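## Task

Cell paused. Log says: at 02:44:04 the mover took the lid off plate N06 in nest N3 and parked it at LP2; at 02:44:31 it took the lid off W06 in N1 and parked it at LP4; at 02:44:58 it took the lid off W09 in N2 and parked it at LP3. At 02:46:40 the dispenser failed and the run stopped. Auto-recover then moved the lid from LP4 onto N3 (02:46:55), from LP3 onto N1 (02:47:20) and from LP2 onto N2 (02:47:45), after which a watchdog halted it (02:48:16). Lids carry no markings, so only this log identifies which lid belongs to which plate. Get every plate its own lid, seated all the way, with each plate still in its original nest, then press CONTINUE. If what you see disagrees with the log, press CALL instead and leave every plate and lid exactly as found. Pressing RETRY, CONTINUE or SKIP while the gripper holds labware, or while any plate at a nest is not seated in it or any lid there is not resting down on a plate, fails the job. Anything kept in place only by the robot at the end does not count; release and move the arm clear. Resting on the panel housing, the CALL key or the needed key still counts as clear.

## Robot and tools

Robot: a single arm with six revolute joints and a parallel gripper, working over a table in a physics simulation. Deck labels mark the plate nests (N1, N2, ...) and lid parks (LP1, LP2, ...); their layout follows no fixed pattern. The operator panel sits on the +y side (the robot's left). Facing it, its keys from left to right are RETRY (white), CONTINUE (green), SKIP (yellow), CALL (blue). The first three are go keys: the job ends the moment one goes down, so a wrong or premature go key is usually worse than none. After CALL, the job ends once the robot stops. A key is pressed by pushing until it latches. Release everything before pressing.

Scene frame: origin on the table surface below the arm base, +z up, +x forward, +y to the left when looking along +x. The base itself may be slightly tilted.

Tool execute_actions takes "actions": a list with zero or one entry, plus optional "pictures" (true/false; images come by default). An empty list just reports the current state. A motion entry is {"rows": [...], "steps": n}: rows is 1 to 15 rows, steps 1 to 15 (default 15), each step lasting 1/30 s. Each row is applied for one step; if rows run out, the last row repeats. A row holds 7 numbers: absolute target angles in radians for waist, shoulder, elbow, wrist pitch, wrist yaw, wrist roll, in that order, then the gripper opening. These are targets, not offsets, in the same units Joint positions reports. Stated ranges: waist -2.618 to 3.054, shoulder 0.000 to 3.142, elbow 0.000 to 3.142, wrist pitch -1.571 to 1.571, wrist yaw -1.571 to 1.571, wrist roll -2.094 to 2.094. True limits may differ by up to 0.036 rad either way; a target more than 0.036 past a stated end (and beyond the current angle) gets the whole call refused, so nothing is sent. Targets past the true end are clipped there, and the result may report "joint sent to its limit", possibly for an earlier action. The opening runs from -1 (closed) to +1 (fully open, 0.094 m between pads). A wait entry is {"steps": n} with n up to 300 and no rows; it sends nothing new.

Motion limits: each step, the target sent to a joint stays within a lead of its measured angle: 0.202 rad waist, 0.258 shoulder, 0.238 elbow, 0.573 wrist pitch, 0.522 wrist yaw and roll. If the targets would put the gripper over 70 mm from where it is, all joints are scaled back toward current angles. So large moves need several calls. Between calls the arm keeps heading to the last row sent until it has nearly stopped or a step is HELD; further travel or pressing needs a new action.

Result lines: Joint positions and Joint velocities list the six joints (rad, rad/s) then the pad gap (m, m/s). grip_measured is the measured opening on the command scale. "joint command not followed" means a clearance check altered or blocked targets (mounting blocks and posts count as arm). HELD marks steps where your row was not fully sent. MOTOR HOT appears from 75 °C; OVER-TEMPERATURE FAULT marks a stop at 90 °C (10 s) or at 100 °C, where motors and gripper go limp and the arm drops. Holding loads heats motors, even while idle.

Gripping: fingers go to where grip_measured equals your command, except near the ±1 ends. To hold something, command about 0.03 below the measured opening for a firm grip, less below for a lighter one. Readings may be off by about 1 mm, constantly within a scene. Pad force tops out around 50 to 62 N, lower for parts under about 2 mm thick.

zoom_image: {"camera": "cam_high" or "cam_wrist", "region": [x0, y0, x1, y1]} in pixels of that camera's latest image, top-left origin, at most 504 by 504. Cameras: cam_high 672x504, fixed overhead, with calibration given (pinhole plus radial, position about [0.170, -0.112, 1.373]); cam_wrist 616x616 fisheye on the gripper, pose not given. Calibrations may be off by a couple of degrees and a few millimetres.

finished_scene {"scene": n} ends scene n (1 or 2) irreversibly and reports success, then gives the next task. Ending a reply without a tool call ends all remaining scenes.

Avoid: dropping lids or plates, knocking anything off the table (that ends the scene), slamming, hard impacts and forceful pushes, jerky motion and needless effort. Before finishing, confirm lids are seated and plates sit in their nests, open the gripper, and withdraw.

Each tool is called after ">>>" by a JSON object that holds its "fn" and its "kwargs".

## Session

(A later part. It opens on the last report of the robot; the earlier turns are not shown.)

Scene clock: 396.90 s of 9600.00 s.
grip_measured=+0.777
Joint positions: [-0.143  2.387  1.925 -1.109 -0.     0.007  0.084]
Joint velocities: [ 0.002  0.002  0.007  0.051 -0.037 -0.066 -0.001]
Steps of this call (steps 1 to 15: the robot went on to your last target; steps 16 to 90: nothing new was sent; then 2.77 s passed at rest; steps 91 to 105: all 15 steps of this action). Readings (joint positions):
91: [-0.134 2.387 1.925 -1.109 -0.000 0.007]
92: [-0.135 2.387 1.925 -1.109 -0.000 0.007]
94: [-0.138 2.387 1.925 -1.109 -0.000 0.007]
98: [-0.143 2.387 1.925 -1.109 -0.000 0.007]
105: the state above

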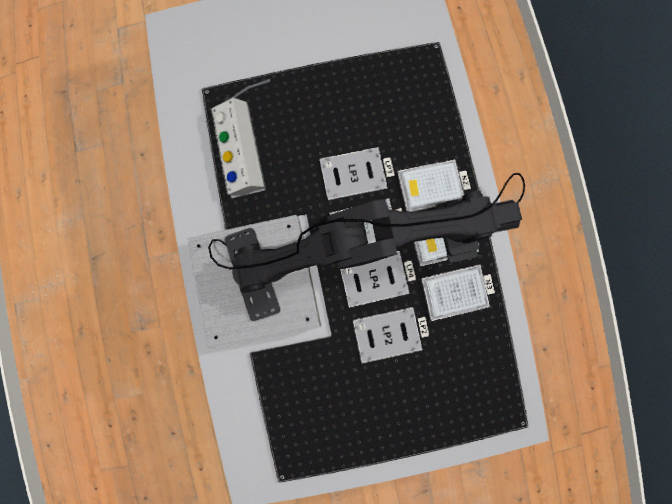

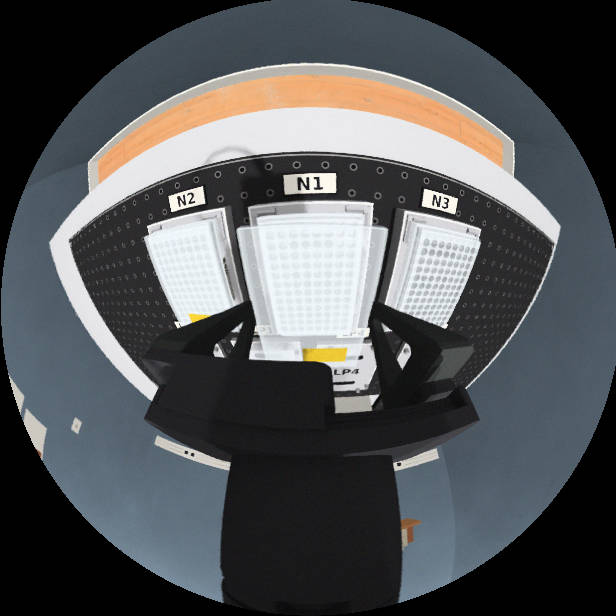

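>>> {"fn": "execute_actions", "kwargs": {"actions": [{"rows": [[-0.150,2.39,1.915,-1.08,0,0.0,0.75],[-0.150,2.394,1.908,-1.07,0,-0.01,0.75],[-0.150,2.398,1.901,-1.06,0,-0.02,0.75],[-0.150,2.402,1.894,-1.05,0,-0.03,0.75],[-0.150,2.405,1.887,-1.04,0,-0.03,0.75],[-0.150,2.407,1.881,-1.032,0,-0.03,0.75],[-0.150,2.407,1.877,-1.027,0,-0.03,0.75]], "steps": 15}], "pictures": false}}

>>> {"fn": "execute_actions", "kwargs": {"actions": [{"steps": 12}]}}

>>> {"fn": "zoom_image", "kwargs": {"camera": "cam_wrist", "region": [190, 170, 430, 370]}}

Scene clock: 407.13 s of 9600.00 s.
grip_measured=+0.777
Joint positions: [-0.143  2.407  1.881 -1.054 -0.    -0.022  0.084]
Joint velocities: [ 0.002  0.007 -0.007 -0.022 -0.007  0.081 -0.001]
Steps of this call (steps 1 to 15: the robot went on to your last target; steps 16 to 90: nothing new was sent; then 6.73 s passed at rest; steps 91 to 105: all 15 steps of this action). Readings (joint positions):
91: [-0.143 2.387 1.925 -1.109 -0.000 0.007]
92: [-0.143 2.387 1.923 -1.105 -0.000 0.005]
94: [-0.143 2.387 1.916 -1.094 -0.000 -0.003]
98: [-0.143 2.392 1.892 -1.068 -0.000 -0.015]
105: the state above

Scene clock: 407.53 s of 9600.00 s.
grip_measured=+0.777
Joint positions: [-0.143  2.407  1.881 -1.048 -0.    -0.023  0.084]
Joint velocities: [ 0.002 -0.012  0.012 -0.022 -0.066  0.037 -0.001]
Steps of this call (steps 1 to 12: the robot went on to your last target). Readings (joint positions):
1: [-0.143 2.407 1.881 -1.053 -0.000 -0.022]
2: [-0.143 2.407 1.881 -1.052 -0.000 -0.022]
4: [-0.143 2.407 1.881 -1.050 -0.000 -0.022]
8: [-0.143 2.407 1.881 -1.049 -0.000 -0.023]
12: the state above

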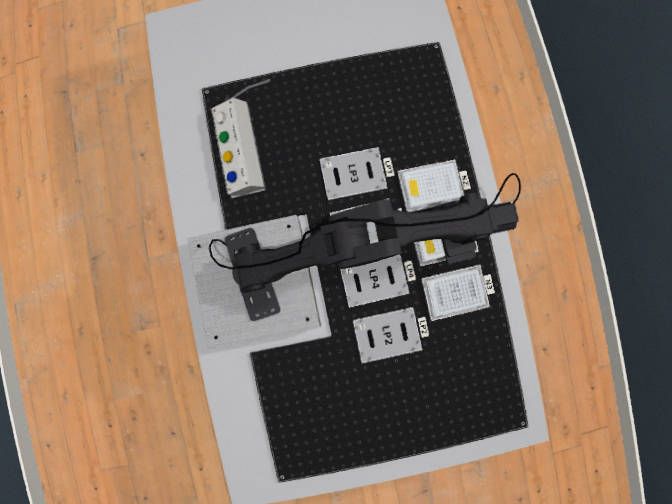

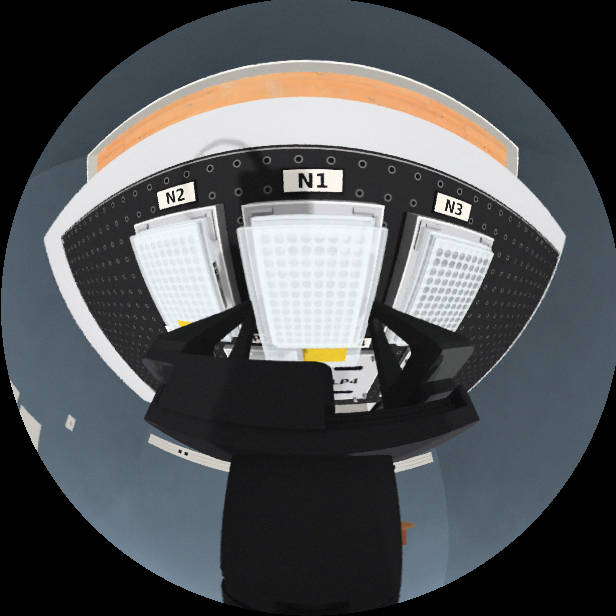

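Region (190, 170, 430, 370) of cam_wrist's 616x616 image, scaled by 2.100, with more detail than that image has.

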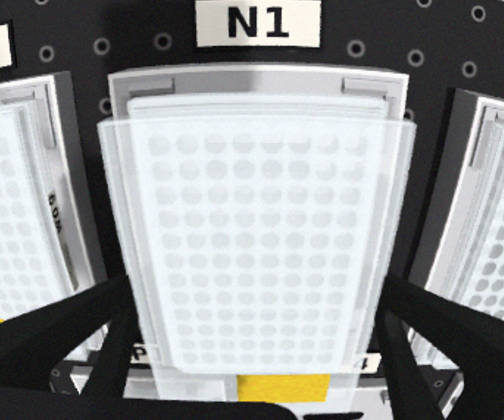

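>>> {"fn": "execute_actions", "kwargs": {"actions": [{"rows": [[-0.150,2.407,1.872,-1.02,0,-0.03,0.75],[-0.150,2.407,1.866,-1.013,0,-0.03,0.75],[-0.150,2.407,1.861,-1.006,0,-0.03,0.75],[-0.150,2.407,1.856,-1.0,0,-0.03,0.75],[-0.150,2.407,1.851,-0.995,0,-0.03,0.75]], "steps": 15}], "pictures": false}}

>>> {"fn": "execute_actions", "kwargs": {"actions": [{"steps": 12}]}}

>>> {"fn": "zoom_image", "kwargs": {"camera": "cam_wrist", "region": [190, 170, 430, 370]}}

Scene clock: 416.77 s of 9600.00 s.
grip_measured=+0.777
Joint positions: [-0.143  2.407  1.857 -1.019 -0.    -0.023  0.084]
Joint velocities: [ 0.002 -0.007 -0.002  0.051 -0.066 -0.051 -0.001]
Steps of this call (steps 1 to 15: the robot went on to your last target; steps 16 to 90: nothing new was sent; then 5.73 s passed at rest; steps 91 to 105: all 15 steps of this action). Readings (joint positions):
91: [-0.143 2.407 1.881 -1.047 -0.000 -0.023]
92: [-0.143 2.407 1.881 -1.046 -0.000 -0.023]
94: [-0.143 2.407 1.876 -1.036 -0.000 -0.023]
98: [-0.143 2.407 1.859 -1.025 -0.000 -0.023]
105: the state above

Scene clock: 417.17 s of 9600.00 s.
grip_measured=+0.777
Joint positions: [-0.143  2.407  1.857 -1.016 -0.    -0.023  0.084]
Joint velocities: [-0.017 -0.007 -0.017 -0.037 -0.022  0.022 -0.   ]
Steps of this call (steps 1 to 12: the robot went on to your last target). Readings (joint positions):
1: [-0.143 2.407 1.857 -1.018 -0.000 -0.023]
2: [-0.143 2.407 1.857 -1.017 -0.000 -0.023]
4: [-0.143 2.407 1.857 -1.017 -0.000 -0.023]
8: [-0.143 2.407 1.857 -1.017 -0.000 -0.023]
12: the state above

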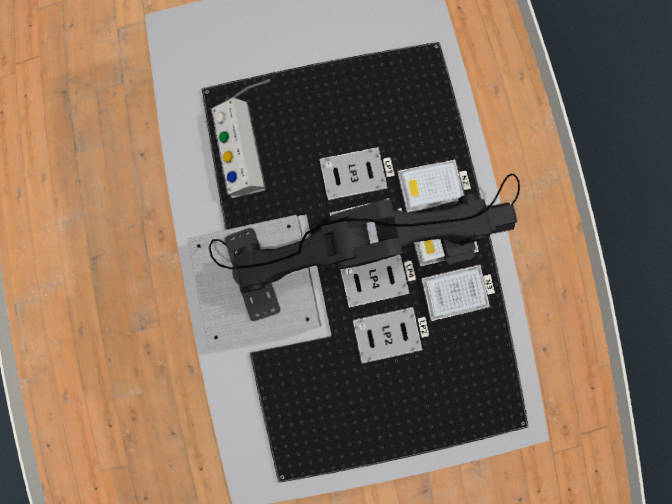

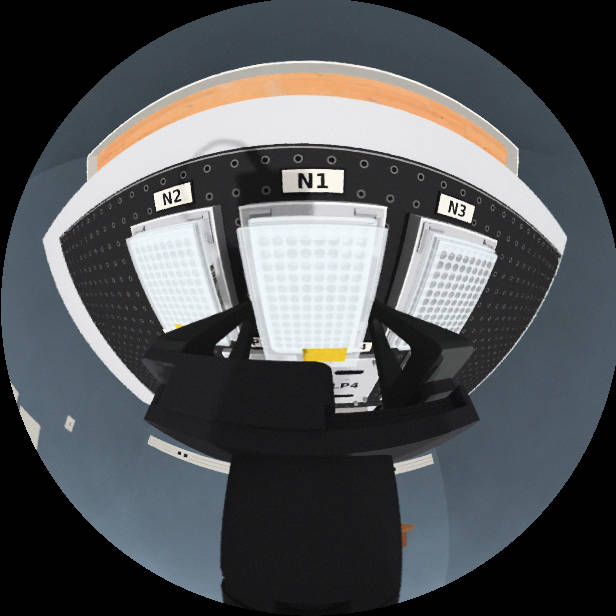

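Region (190, 170, 430, 370) of cam_wrist's 616x616 image, scaled by 2.100, with more detail than that image has.

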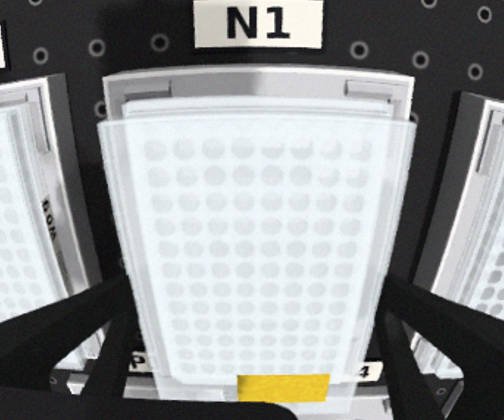

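>>> {"fn": "execute_actions", "kwargs": {"actions": [{"rows": [[-0.150,2.407,1.851,-0.988,0,-0.03,0.75]], "steps": 15}], "pictures": false}}

>>> {"fn": "execute_actions", "kwargs": {"actions": [{"steps": 8}]}}

>>> {"fn": "zoom_image", "kwargs": {"camera": "cam_wrist", "region": [190, 170, 430, 370]}}

Scene clock: 427.23 s of 9600.00 s.
grip_measured=+0.777
Joint positions: [-0.143  2.407  1.857 -1.009 -0.    -0.024  0.084]
Joint velocities: [ 0.012 -0.017  0.007 -0.081  0.007 -0.022  0.001]
Steps of this call (steps 1 to 15: the robot went on to your last target; steps 16 to 90: nothing new was sent; then 6.57 s passed at rest; steps 91 to 105: all 15 steps of this action). Readings (joint positions):
91: [-0.143 2.407 1.857 -1.015 -0.000 -0.023]
92: [-0.143 2.407 1.857 -1.014 -0.000 -0.024]
94: [-0.143 2.407 1.857 -1.012 -0.000 -0.024]
98: [-0.143 2.407 1.857 -1.010 -0.000 -0.024]
105: the state above

Scene clock: 427.50 s of 9600.00 s.
grip_measured=+0.777
Joint positions: [-0.143  2.407  1.857 -1.009 -0.    -0.024  0.084]
Joint velocities: [ 0.007 -0.002  0.002 -0.007  0.022 -0.051 -0.   ]
Steps of this call (steps 1 to 8: the robot went on to your last target). Readings (joint positions):
1: [-0.143 2.407 1.857 -1.009 -0.000 -0.024]
2: [-0.143 2.407 1.857 -1.009 -0.000 -0.024]
4: [-0.143 2.407 1.857 -1.009 -0.000 -0.024]
8: the state above

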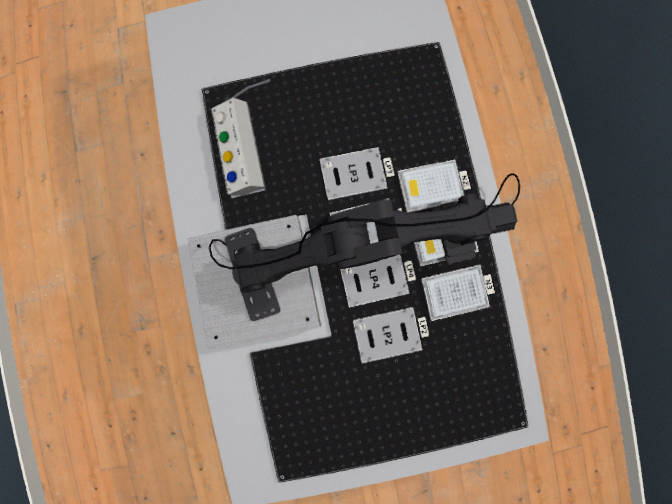

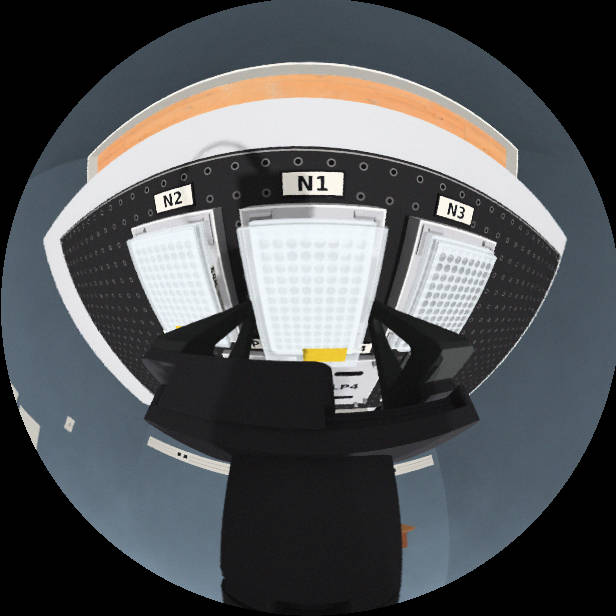

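Region (190, 170, 430, 370) of cam_wrist's 616x616 image, scaled by 2.100, with more detail than that image has.

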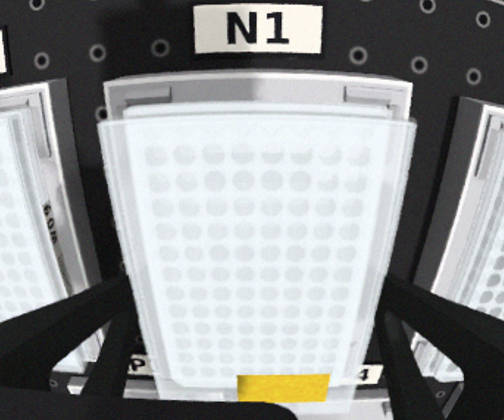

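>>> {"fn": "execute_actions", "kwargs": {"actions": [{"rows": [[-0.150,2.420,1.851,-0.982,0,-0.03,0.75],[-0.150,2.426,1.851,-0.977,0,-0.03,0.75],[-0.150,2.430,1.851,-0.973,0,-0.03,0.75],[-0.150,2.432,1.851,-0.971,0,-0.03,0.75]], "steps": 15}], "pictures": false}}

>>> {"fn": "execute_actions", "kwargs": {"actions": [{"steps": 10}]}}

>>> {"fn": "zoom_image", "kwargs": {"camera": "cam_wrist", "region": [190, 170, 430, 370]}}

Scene clock: 431.77 s of 9600.00 s.
grip_measured=+0.777
Joint positions: [-0.143  2.43   1.857 -0.994 -0.    -0.024  0.084]
Joint velocities: [-0.002 -0.012 -0.007 -0.081  0.022 -0.051  0.   ]
Steps of this call (steps 1 to 15: the robot went on to your last target; steps 16 to 90: nothing new was sent; then 0.77 s passed at rest; steps 91 to 105: all 15 steps of this action). Readings (joint positions):
91: [-0.143 2.407 1.857 -1.009 -0.000 -0.024]
92: [-0.143 2.408 1.857 -1.007 -0.000 -0.024]
94: [-0.143 2.412 1.857 -1.002 -0.000 -0.024]
98: [-0.143 2.426 1.857 -0.996 -0.000 -0.024]
105: the state above

Scene clock: 432.10 s of 9600.00 s.
grip_measured=+0.777
Joint positions: [-0.143  2.43   1.857 -0.993 -0.    -0.024  0.084]
Joint velocities: [ 0.002  0.007 -0.007 -0.022  0.007 -0.022  0.   ]
Steps of this call (steps 1 to 10: the robot went on to your last target). Readings (joint positions):
1: [-0.143 2.430 1.857 -0.994 -0.000 -0.024]
2: [-0.143 2.430 1.857 -0.994 -0.000 -0.024]
4: [-0.143 2.430 1.857 -0.993 -0.000 -0.024]
8: [-0.143 2.430 1.857 -0.993 -0.000 -0.024]
10: the state above

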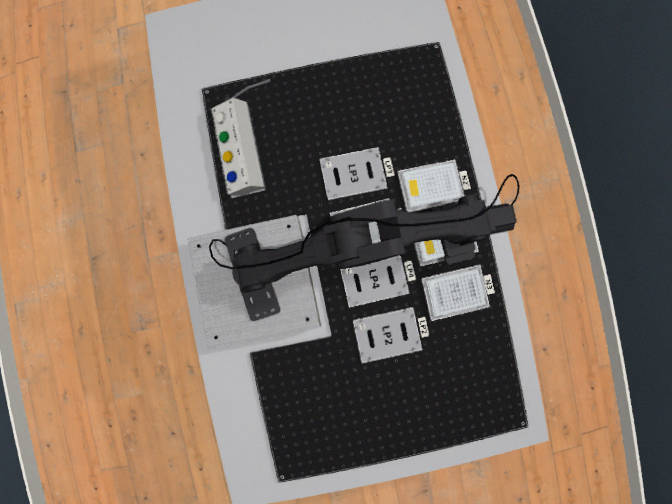

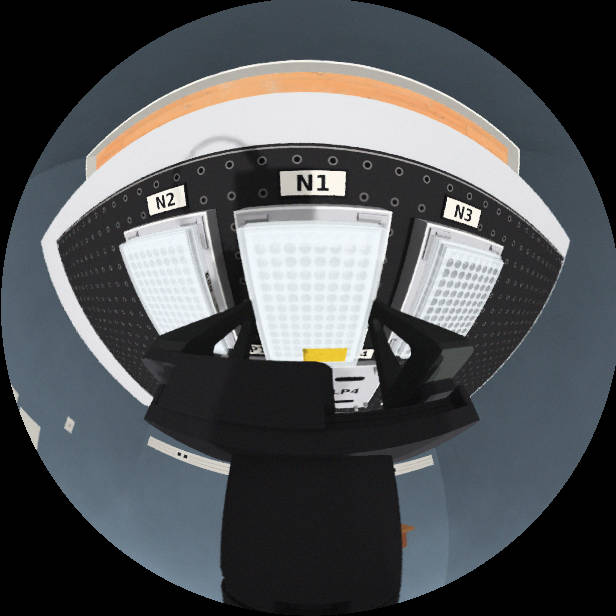

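Region (190, 170, 430, 370) of cam_wrist's 616x616 image, scaled by 2.100, with more detail than that image has.

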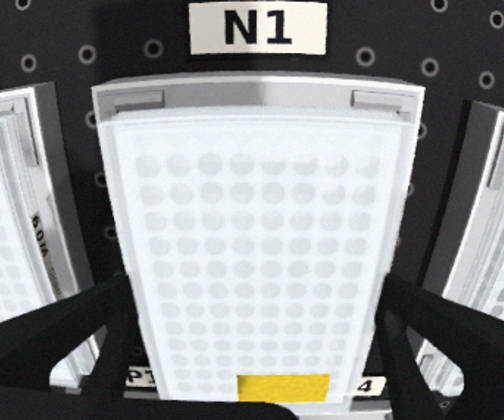

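>>> {"fn": "execute_actions", "kwargs": {"actions": [{"rows": [[-0.150,2.432,1.851,-0.971,0,-0.03,0.78],[-0.150,2.432,1.851,-0.971,0,-0.03,0.8],[-0.150,2.432,1.851,-0.971,0,-0.03,0.82],[-0.150,2.432,1.851,-0.971,0,-0.03,0.85],[-0.150,2.432,1.851,-0.971,0,-0.03,0.88],[-0.150,2.432,1.851,-0.971,0,-0.03,0.92],[-0.150,2.432,1.851,-0.971,0,-0.03,0.96],[-0.150,2.432,1.851,-0.971,0,-0.03,1.0]], "steps": 15}]}}

>>> {"fn": "zoom_image", "kwargs": {"camera": "cam_wrist", "region": [190, 170, 430, 370]}}

Scene clock: 435.13 s of 9600.00 s.
grip_measured=+1.000
Joint positions: [-0.143  2.43   1.857 -0.992 -0.    -0.024  0.094]
Joint velocities: [-0.007  0.032 -0.012  0.022 -0.066 -0.007  0.   ]
Steps of this call (steps 1 to 15: the robot went on to your last target; steps 16 to 76: nothing new was sent; steps 77 to 91: all 15 steps of this action). Readings (joint positions):
77: [-0.143 2.430 1.857 -0.993 -0.000 -0.024]
78: [-0.143 2.430 1.857 -0.993 -0.000 -0.024]
80: [-0.143 2.430 1.857 -0.993 -0.000 -0.024]
84: [-0.143 2.430 1.857 -0.993 -0.000 -0.024]
91: the state above

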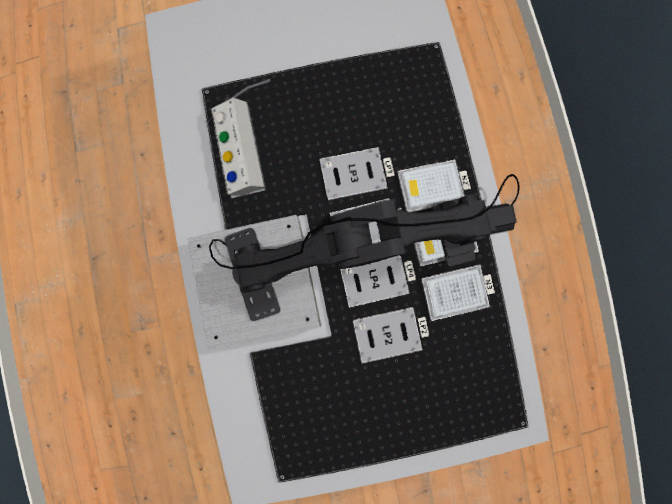

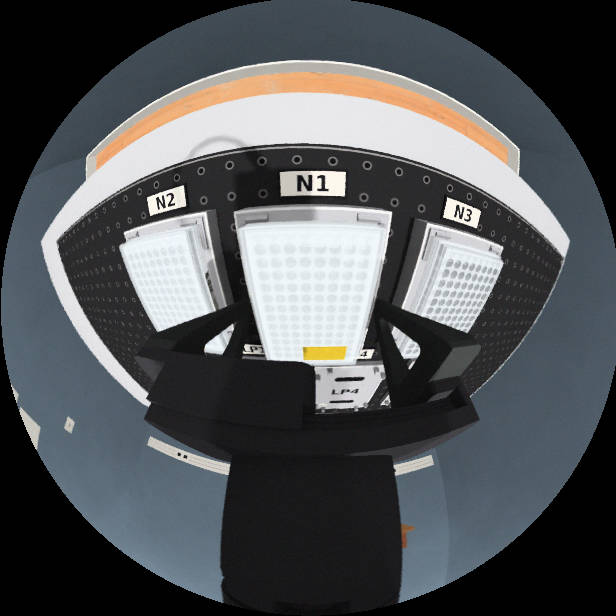

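Region (190, 170, 430, 370) of cam_wrist's 616x616 image, scaled by 2.100, with more detail than that image has.

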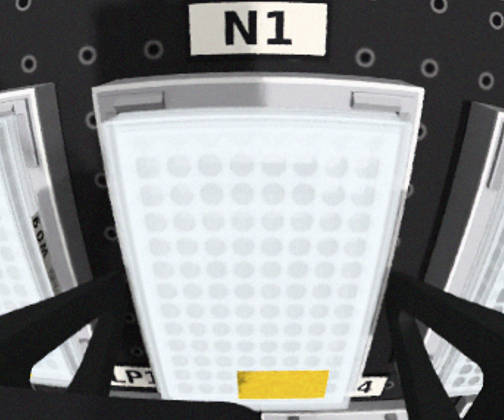

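>>> {"fn": "execute_actions", "kwargs": {"actions": [{"rows": [[-0.143,2.432,1.8839,-1.0121,0,-0.024,1],[-0.143,2.432,1.8928,-1.0192,0,-0.024,1],[-0.143,2.432,1.9018,-1.0262,0,-0.024,1],[-0.143,2.432,1.9107,-1.0333,0,-0.024,1],[-0.143,2.432,1.9196,-1.0404,0,-0.024,1],[-0.143,2.432,1.9285,-1.0475,0,-0.024,1],[-0.143,2.432,1.9375,-1.0545,0,-0.024,1],[-0.143,2.432,1.9464,-1.0616,0,-0.024,1],[-0.143,2.432,1.9553,-1.0687,0,-0.024,1],[-0.1412,2.4323,1.9642,-1.0758,0,-0.0222,1],[-0.136,2.4331,1.9732,-1.0828,0,-0.017,1],[-0.1279,2.4344,1.9821,-1.0899,0,-0.0088,1],[-0.1171,2.4362,1.991,-1.097,0,0.002,1],[-0.1039,2.4383,1.9999,-1.1041,0,0.0152,1],[-0.0889,2.4407,2.0088,-1.1112,0,0.0303,1]], "steps": 15}], "pictures": false}}

>>> {"fn": "execute_actions", "kwargs": {"actions": [{"rows": [[-0.0722,2.4434,2.0178,-1.1182,0,0.047,1],[-0.0543,2.4463,2.0267,-1.1253,0,0.065,1],[-0.0355,2.4493,2.0356,-1.1324,0,0.0838,1],[-0.0162,2.4524,2.0445,-1.1395,0,0.1032,1],[0.0032,2.4556,2.0535,-1.1465,0,0.1228,1],[0.0225,2.4587,2.0624,-1.1536,0,0.1422,1],[0.0413,2.4617,2.0713,-1.1607,0,0.161,1],[0.0592,2.4646,2.0802,-1.1678,0,0.179,1],[0.0759,2.4673,2.0892,-1.1748,0,0.1957,1],[0.0909,2.4697,2.0981,-1.1819,0,0.2108,1],[0.1041,2.4718,2.107,-1.189,0,0.224,1],[0.1149,2.4736,2.107,-1.189,0,0.2348,1],[0.123,2.4749,2.107,-1.189,0,0.243,1],[0.1282,2.4757,2.107,-1.189,0,0.2482,1],[0.130,2.476,2.107,-1.189,0,0.25,1]], "steps": 15}], "pictures": false}}

>>> {"fn": "execute_actions", "kwargs": {"actions": [{"steps": 18}]}}

>>> {"fn": "zoom_image", "kwargs": {"camera": "cam_wrist", "region": [190, 170, 430, 370]}}

Scene clock: 454.37 s of 9600.00 s.
grip_measured=+1.000
Joint positions: [-0.132  2.43   1.967 -1.066  0.001 -0.007  0.094]
Joint velocities: [ 0.208  0.002  0.256 -0.212  0.051  0.198  0.   ]
Steps of this call (steps 1 to 15: the robot went on to your last target; steps 16 to 90: nothing new was sent; then 15.73 s passed at rest; steps 91 to 105: all 15 steps of this action). Readings (joint positions):
91: [-0.143 2.430 1.857 -0.993 -0.000 -0.024]
92: [-0.143 2.430 1.858 -0.995 -0.000 -0.024]
94: [-0.143 2.430 1.867 -1.004 -0.000 -0.024]
98: [-0.143 2.430 1.903 -1.025 -0.000 -0.024]
105: the state above

Scene clock: 454.87 s of 9600.00 s.
grip_measured=+1.000
Joint positions: [ 0.135  2.467  2.079 -1.156 -0.002  0.201  0.094]
Joint velocities: [ 0.198  0.007  0.007 -0.125 -0.081  0.242  0.   ]
Steps of this call (steps 1 to 15: all 15 steps of this action). Readings (joint positions):
1: [-0.123 2.430 1.976 -1.073 0.002 0.002]
2: [-0.110 2.430 1.985 -1.080 0.002 0.013]
4: [-0.076 2.433 2.005 -1.093 0.003 0.039]
8: [0.015 2.447 2.042 -1.117 0.003 0.103]
15: the state above

Scene clock: 455.47 s of 9600.00 s.
grip_measured=+1.000
Joint positions: [ 0.137  2.469  2.079 -1.172 -0.004  0.243  0.094]
Joint velocities: [ 0.017 -0.002 -0.007 -0.125 -0.095 -0.066  0.   ]
Steps of this call (steps 1 to 18: the robot went on to your last target). Readings (joint positions):
1: [0.141 2.468 2.079 -1.159 -0.003 0.210]
2: [0.144 2.468 2.079 -1.162 -0.004 0.216]
4: [0.142 2.468 2.079 -1.166 -0.004 0.226]
8: [0.137 2.469 2.079 -1.170 -0.004 0.237]
18: the state above

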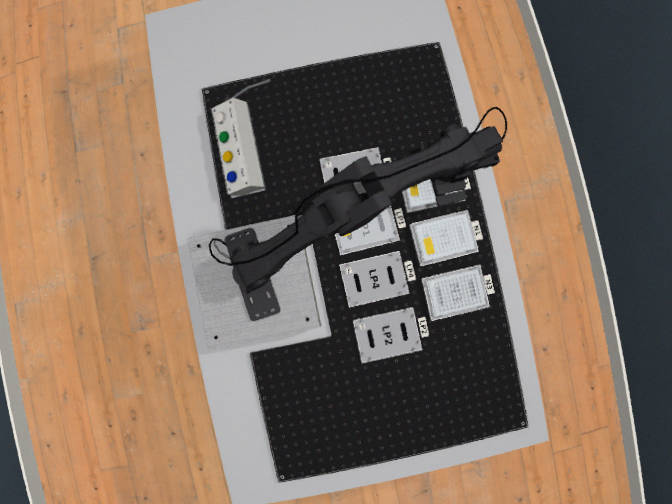

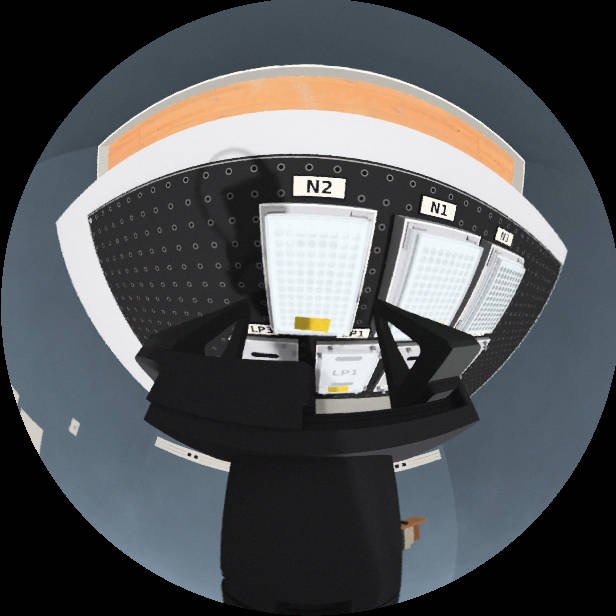

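Region (190, 170, 430, 370) of cam_wrist's 616x616 image, scaled by 2.100, with more detail than that image has.

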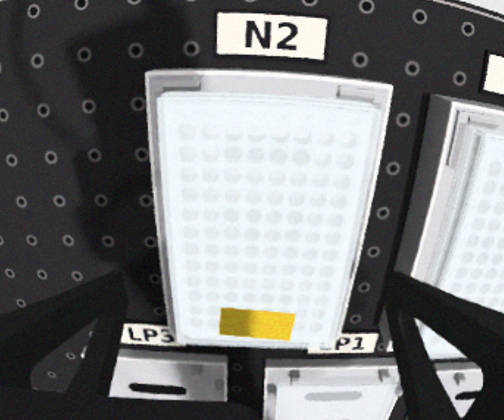

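>>> {"fn": "execute_actions", "kwargs": {"actions": [{"rows": [[0.125,2.480,2.072,-1.155,0,0.26,1],[0.125,2.484,2.064,-1.142,0,0.27,1],[0.125,2.488,2.056,-1.129,0,0.28,1],[0.125,2.492,2.048,-1.116,0,0.29,1],[0.125,2.495,2.04,-1.103,0,0.295,1],[0.125,2.498,2.032,-1.09,0,0.295,1],[0.125,2.500,2.024,-1.078,0,0.295,1],[0.125,2.502,2.016,-1.067,0,0.295,1],[0.125,2.503,2.010,-1.058,0,0.295,1]], "steps": 15}], "pictures": false}}

>>> {"fn": "execute_actions", "kwargs": {"actions": [{"steps": 15}]}}

>>> {"fn": "zoom_image", "kwargs": {"camera": "cam_wrist", "region": [190, 170, 430, 370]}}

Scene clock: 467.60 s of 9600.00 s.
grip_measured=+1.000
Joint positions: [ 0.137  2.509  2.012 -1.092 -0.004  0.286  0.094]
Joint velocities: [ 0.017  0.032 -0.007  0.066 -0.022  0.066  0.   ]
Steps of this call (steps 1 to 15: the robot went on to your last target; steps 16 to 90: nothing new was sent; then 8.63 s passed at rest; steps 91 to 105: all 15 steps of this action). Readings (joint positions):
91: [0.137 2.469 2.079 -1.173 -0.004 0.245]
92: [0.137 2.469 2.079 -1.172 -0.004 0.248]
94: [0.137 2.469 2.072 -1.161 -0.004 0.259]
98: [0.137 2.479 2.042 -1.125 -0.004 0.276]
105: the state above

Scene clock: 468.10 s of 9600.00 s.
grip_measured=+1.000
Joint positions: [ 0.137  2.509  2.011 -1.08  -0.004  0.288  0.094]
Joint velocities: [-0.012 -0.007 -0.002 -0.022  0.007  0.037  0.   ]
Steps of this call (steps 1 to 15: the robot went on to your last target). Readings (joint positions):
1: [0.137 2.509 2.011 -1.091 -0.004 0.287]
2: [0.137 2.509 2.011 -1.089 -0.004 0.287]
4: [0.137 2.509 2.011 -1.084 -0.004 0.287]
8: [0.137 2.509 2.011 -1.081 -0.004 0.288]
15: the state above

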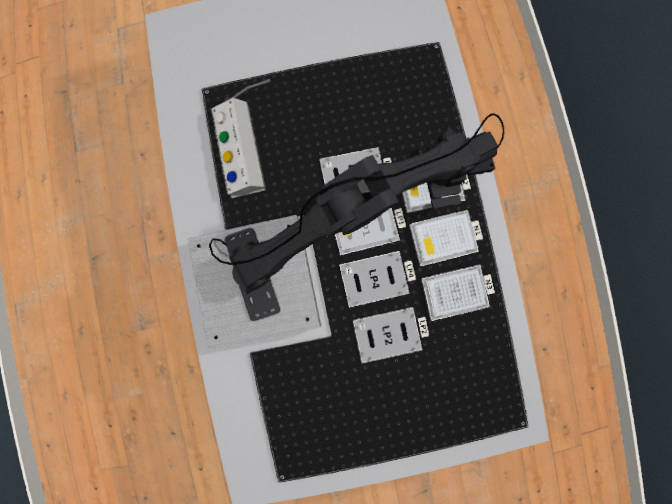

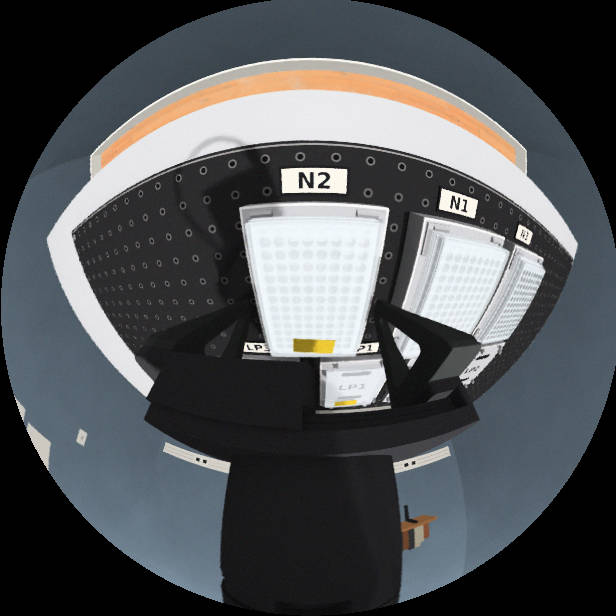

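Region (190, 170, 430, 370) of cam_wrist's 616x616 image, scaled by 2.100, with more detail than that image has.

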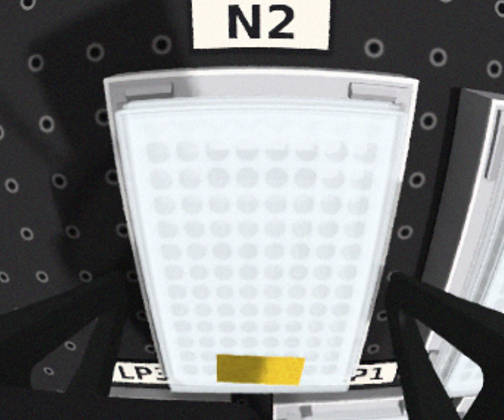

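>>> {"fn": "execute_actions", "kwargs": {"actions": [{"rows": [[0.122,2.503,2.010,-1.058,0,0.29,1]], "steps": 12}], "pictures": false}}

>>> {"fn": "execute_actions", "kwargs": {"actions": [{"rows": [[0.122,2.503,2.004,-1.048,0,0.29,1],[0.122,2.503,1.998,-1.04,0,0.29,1],[0.122,2.503,1.992,-1.032,0,0.29,1],[0.122,2.503,1.986,-1.025,0,0.29,1],[0.122,2.503,1.980,-1.018,0,0.29,1],[0.122,2.503,1.974,-1.012,0,0.29,1],[0.122,2.503,1.970,-1.010,0,0.29,1]], "steps": 15}], "pictures": false}}

>>> {"fn": "execute_actions", "kwargs": {"actions": [{"steps": 12}]}}

>>> {"fn": "zoom_image", "kwargs": {"camera": "cam_wrist", "region": [190, 170, 430, 370]}}

Scene clock: 478.87 s of 9600.00 s.
grip_measured=+1.000
Joint positions: [ 0.129  2.509  2.011 -1.079 -0.004  0.288  0.094]
Joint velocities: [-0.012  0.007 -0.002  0.022  0.037  0.007  0.   ]
Steps of this call (steps 1 to 15: the robot went on to your last target; steps 16 to 90: nothing new was sent; then 7.37 s passed at rest; steps 91 to 102: all 12 steps of this action). Readings (joint positions):
91: [0.136 2.509 2.011 -1.079 -0.004 0.288]
92: [0.136 2.509 2.011 -1.079 -0.004 0.288]
94: [0.133 2.509 2.011 -1.079 -0.004 0.288]
98: [0.129 2.509 2.011 -1.079 -0.004 0.288]
102: the state above

Scene clock: 479.37 s of 9600.00 s.
grip_measured=+1.000
Joint positions: [ 0.129  2.509  1.976 -1.035 -0.004  0.288  0.094]
Joint velocities: [-0.002  0.002  0.002 -0.066 -0.007 -0.081  0.   ]
Steps of this call (steps 1 to 15: all 15 steps of this action). Readings (joint positions):
1: [0.129 2.509 2.011 -1.078 -0.004 0.288]
2: [0.129 2.509 2.011 -1.076 -0.004 0.288]
4: [0.129 2.509 2.007 -1.065 -0.004 0.288]
8: [0.129 2.509 1.984 -1.044 -0.004 0.288]
15: the state above

Scene clock: 479.77 s of 9600.00 s.
grip_measured=+1.000
Joint positions: [ 0.129  2.509  1.976 -1.031 -0.004  0.288  0.094]
Joint velocities: [-0.007 -0.002 -0.007 -0.007 -0.051 -0.037  0.   ]
Steps of this call (steps 1 to 12: the robot went on to your last target). Readings (joint positions):
1: [0.129 2.509 1.976 -1.034 -0.004 0.288]
2: [0.129 2.509 1.976 -1.034 -0.004 0.288]
4: [0.129 2.509 1.976 -1.033 -0.004 0.288]
8: [0.129 2.509 1.976 -1.032 -0.004 0.288]
12: the state above

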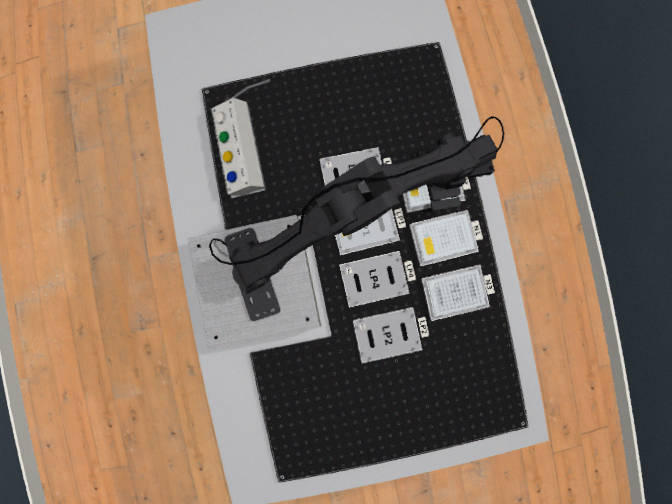

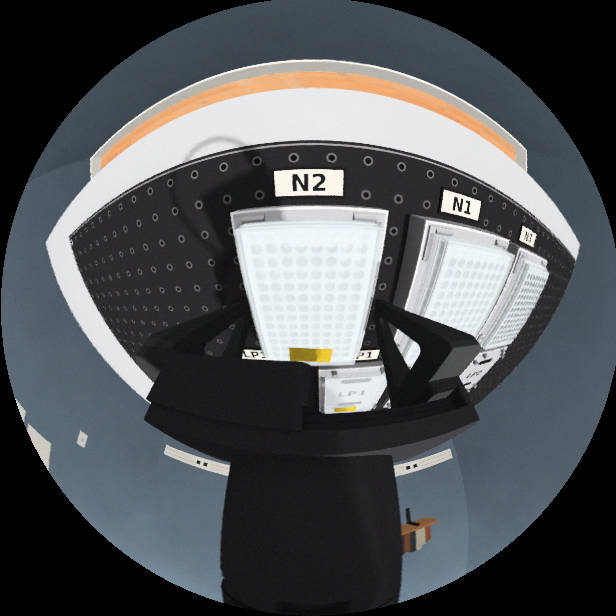

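Region (190, 170, 430, 370) of cam_wrist's 616x616 image, scaled by 2.100, with more detail than that image has.

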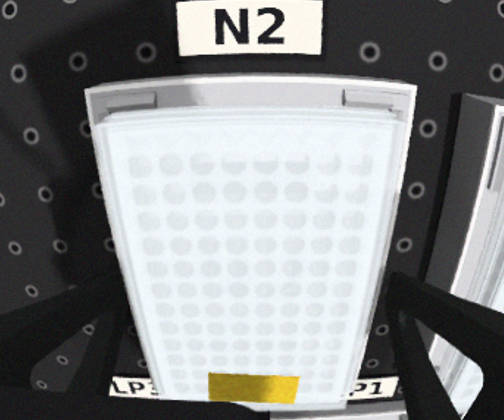

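>>> {"fn": "execute_actions", "kwargs": {"actions": [{"rows": [[0.144,2.503,1.970,-1.010,0,0.28,1],[0.144,2.503,1.970,-1.010,0,0.274,1],[0.142,2.503,1.970,-1.010,0,0.272,1],[0.140,2.503,1.970,-1.010,0,0.272,1],[0.140,2.503,1.970,-1.010,0,0.272,1],[0.140,2.503,1.970,-1.010,0,0.272,1],[0.140,2.503,1.966,-1.005,0,0.272,1],[0.140,2.503,1.960,-1.000,0,0.272,1],[0.140,2.503,1.962,-1.000,0,0.272,1]], "steps": 15}], "pictures": false}}

>>> {"fn": "execute_actions", "kwargs": {"actions": [{"steps": 12}]}}

>>> {"fn": "zoom_image", "kwargs": {"camera": "cam_wrist", "region": [190, 170, 430, 370]}}

Scene clock: 486.20 s of 9600.00 s.
grip_measured=+1.000
Joint positions: [ 0.133  2.509  1.976 -1.022 -0.004  0.279  0.094]
Joint velocities: [-0.002  0.007 -0.012  0.051 -0.022 -0.081  0.   ]
Steps of this call (steps 1 to 15: the robot went on to your last target; steps 16 to 90: nothing new was sent; then 2.93 s passed at rest; steps 91 to 105: all 15 steps of this action). Readings (joint positions):
91: [0.129 2.509 1.976 -1.031 -0.004 0.288]
92: [0.130 2.509 1.976 -1.031 -0.004 0.287]
94: [0.132 2.509 1.976 -1.031 -0.004 0.284]
98: [0.133 2.509 1.976 -1.029 -0.004 0.281]
105: the state above

Scene clock: 486.60 s of 9600.00 s.
grip_measured=+1.000
Joint positions: [ 0.133  2.509  1.976 -1.021 -0.004  0.279  0.094]
Joint velocities: [-0.007 -0.007  0.002 -0.066  0.051 -0.022  0.   ]
Steps of this call (steps 1 to 12: the robot went on to your last target). Readings (joint positions):
1: [0.133 2.509 1.976 -1.022 -0.004 0.279]
2: [0.133 2.509 1.976 -1.022 -0.004 0.279]
4: [0.133 2.509 1.976 -1.022 -0.004 0.279]
8: [0.133 2.509 1.976 -1.021 -0.004 0.279]
12: the state above

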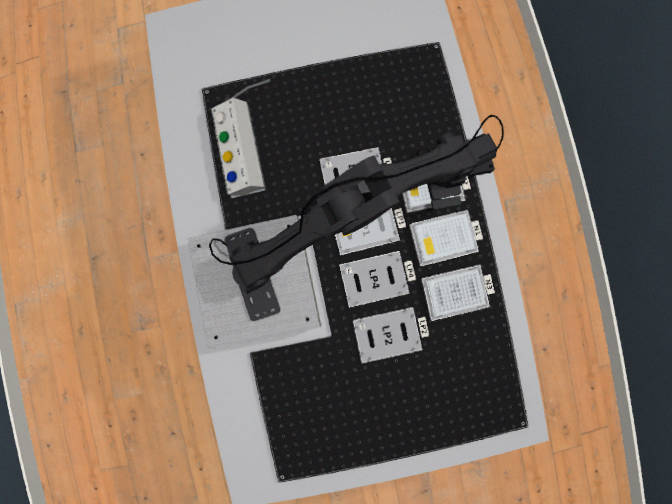

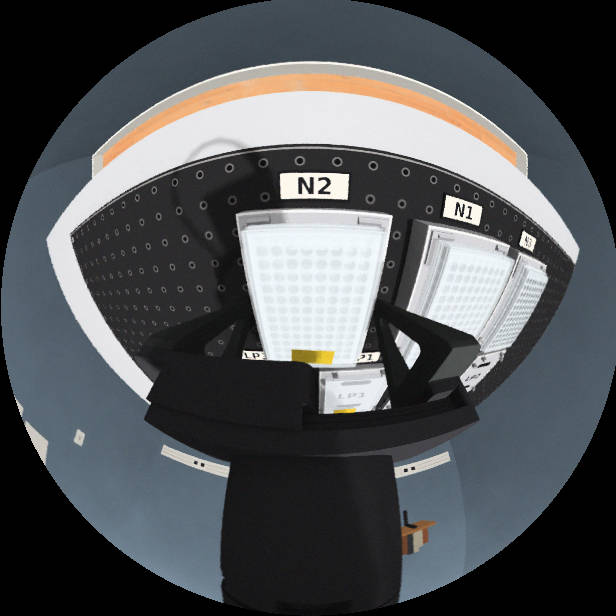

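Region (190, 170, 430, 370) of cam_wrist's 616x616 image, scaled by 2.100, with more detail than that image has.

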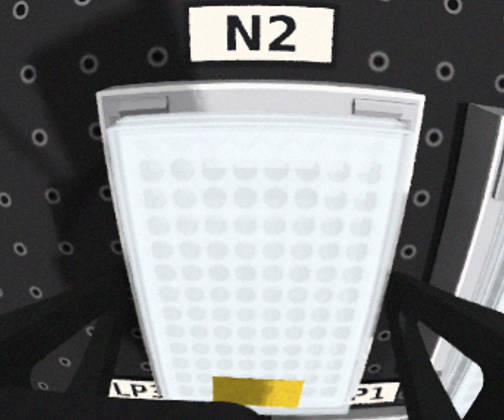

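>>> {"fn": "execute_actions", "kwargs": {"actions": [{"rows": [[0.140,2.503,1.954,-1.000,0,0.272,1],[0.140,2.503,1.954,-1.000,0,0.272,1],[0.140,2.503,1.956,-1.000,0,0.272,1],[0.140,2.503,1.959,-1.000,0,0.272,1]], "steps": 15}]}}

>>> {"fn": "zoom_image", "kwargs": {"camera": "cam_wrist", "region": [190, 170, 430, 370]}}

Scene clock: 488.97 s of 9600.00 s.
grip_measured=+1.000
Joint positions: [ 0.133  2.509  1.964 -1.019 -0.004  0.279  0.094]
Joint velocities: [-0.022 -0.002 -0.002  0.007  0.051 -0.022  0.   ]
Steps of this call (steps 1 to 15: the robot went on to your last target; steps 16 to 56: nothing new was sent; steps 57 to 71: all 15 steps of this action). Readings (joint positions):
57: [0.133 2.509 1.973 -1.020 -0.004 0.279]
58: [0.133 2.509 1.971 -1.019 -0.004 0.279]
60: [0.133 2.509 1.966 -1.019 -0.004 0.279]
64: [0.133 2.509 1.964 -1.019 -0.004 0.279]
71: the state above

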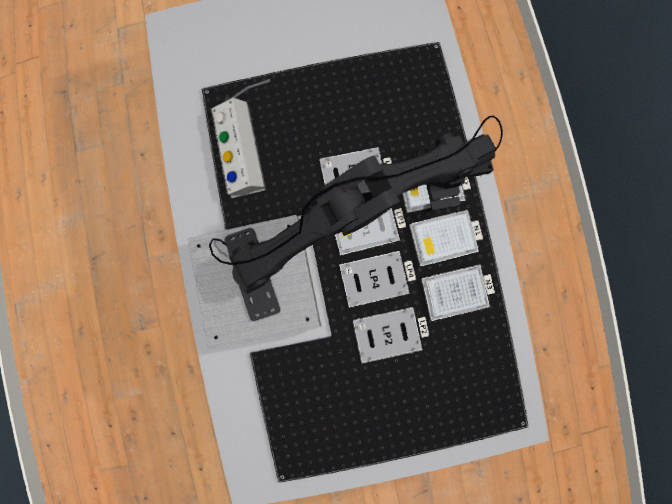

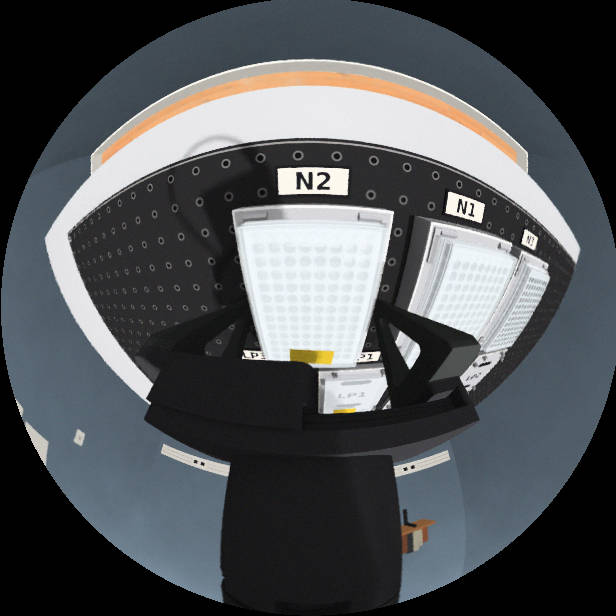

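Region (190, 170, 430, 370) of cam_wrist's 616x616 image, scaled by 2.100, with more detail than that image has.

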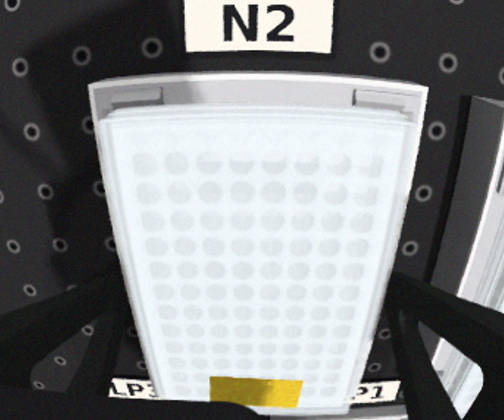

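>>> {"fn": "execute_actions", "kwargs": {"actions": [{"rows": [[0.140,2.503,1.959,-1.000,0,0.272,0.95],[0.140,2.503,1.959,-1.000,0,0.272,0.9],[0.140,2.503,1.959,-1.000,0,0.272,0.86],[0.140,2.503,1.959,-1.000,0,0.272,0.83],[0.140,2.503,1.959,-1.000,0,0.272,0.81],[0.140,2.503,1.959,-1.000,0,0.272,0.79],[0.140,2.503,1.959,-1.000,0,0.272,0.77],[0.140,2.503,1.959,-1.000,0,0.272,0.75]], "steps": 15}]}}

>>> {"fn": "zoom_image", "kwargs": {"camera": "cam_wrist", "region": [190, 170, 430, 370]}}

Scene clock: 491.67 s of 9600.00 s.
grip_measured=+0.778
Joint positions: [ 0.133  2.509  1.964 -1.019 -0.004  0.278  0.084]
Joint velocities: [-0.022 -0.012 -0.007 -0.051 -0.051  0.007 -0.   ]
Steps of this call (steps 1 to 15: the robot went on to your last target; steps 16 to 66: nothing new was sent; steps 67 to 81: all 15 steps of this action). Readings (joint positions):
67: [0.133 2.509 1.964 -1.019 -0.004 0.279]
68: [0.133 2.509 1.964 -1.019 -0.004 0.279]
70: [0.133 2.509 1.964 -1.019 -0.004 0.278]
74: [0.133 2.509 1.964 -1.019 -0.004 0.278]
81: the state above

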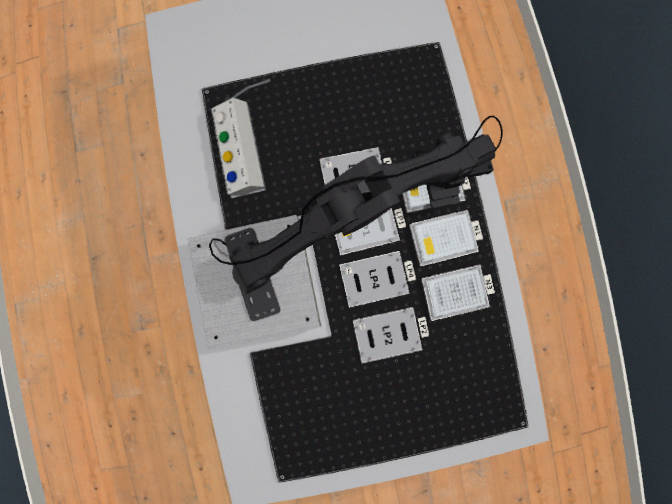

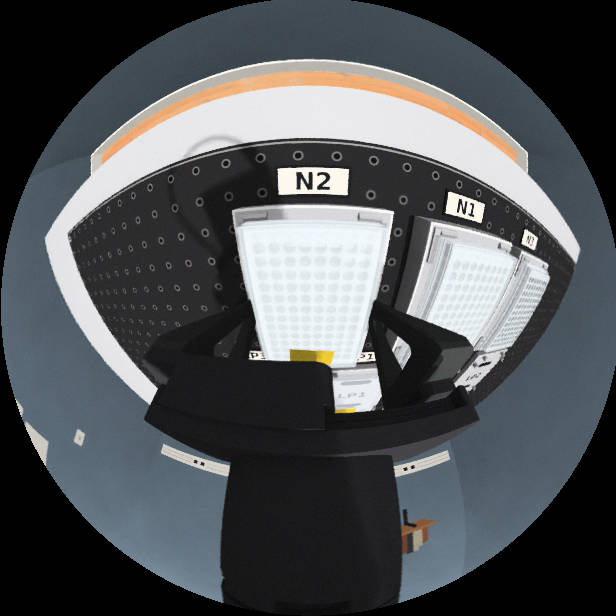

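Region (190, 170, 430, 370) of cam_wrist's 616x616 image, scaled by 2.100, with more detail than that image has.

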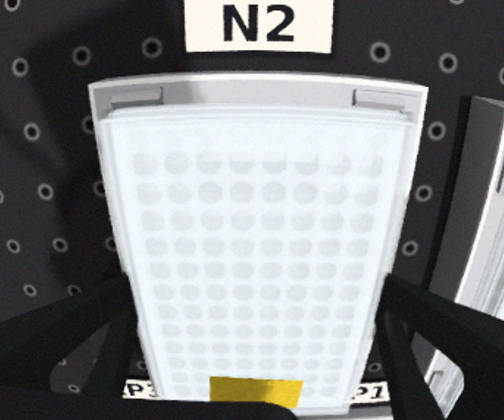

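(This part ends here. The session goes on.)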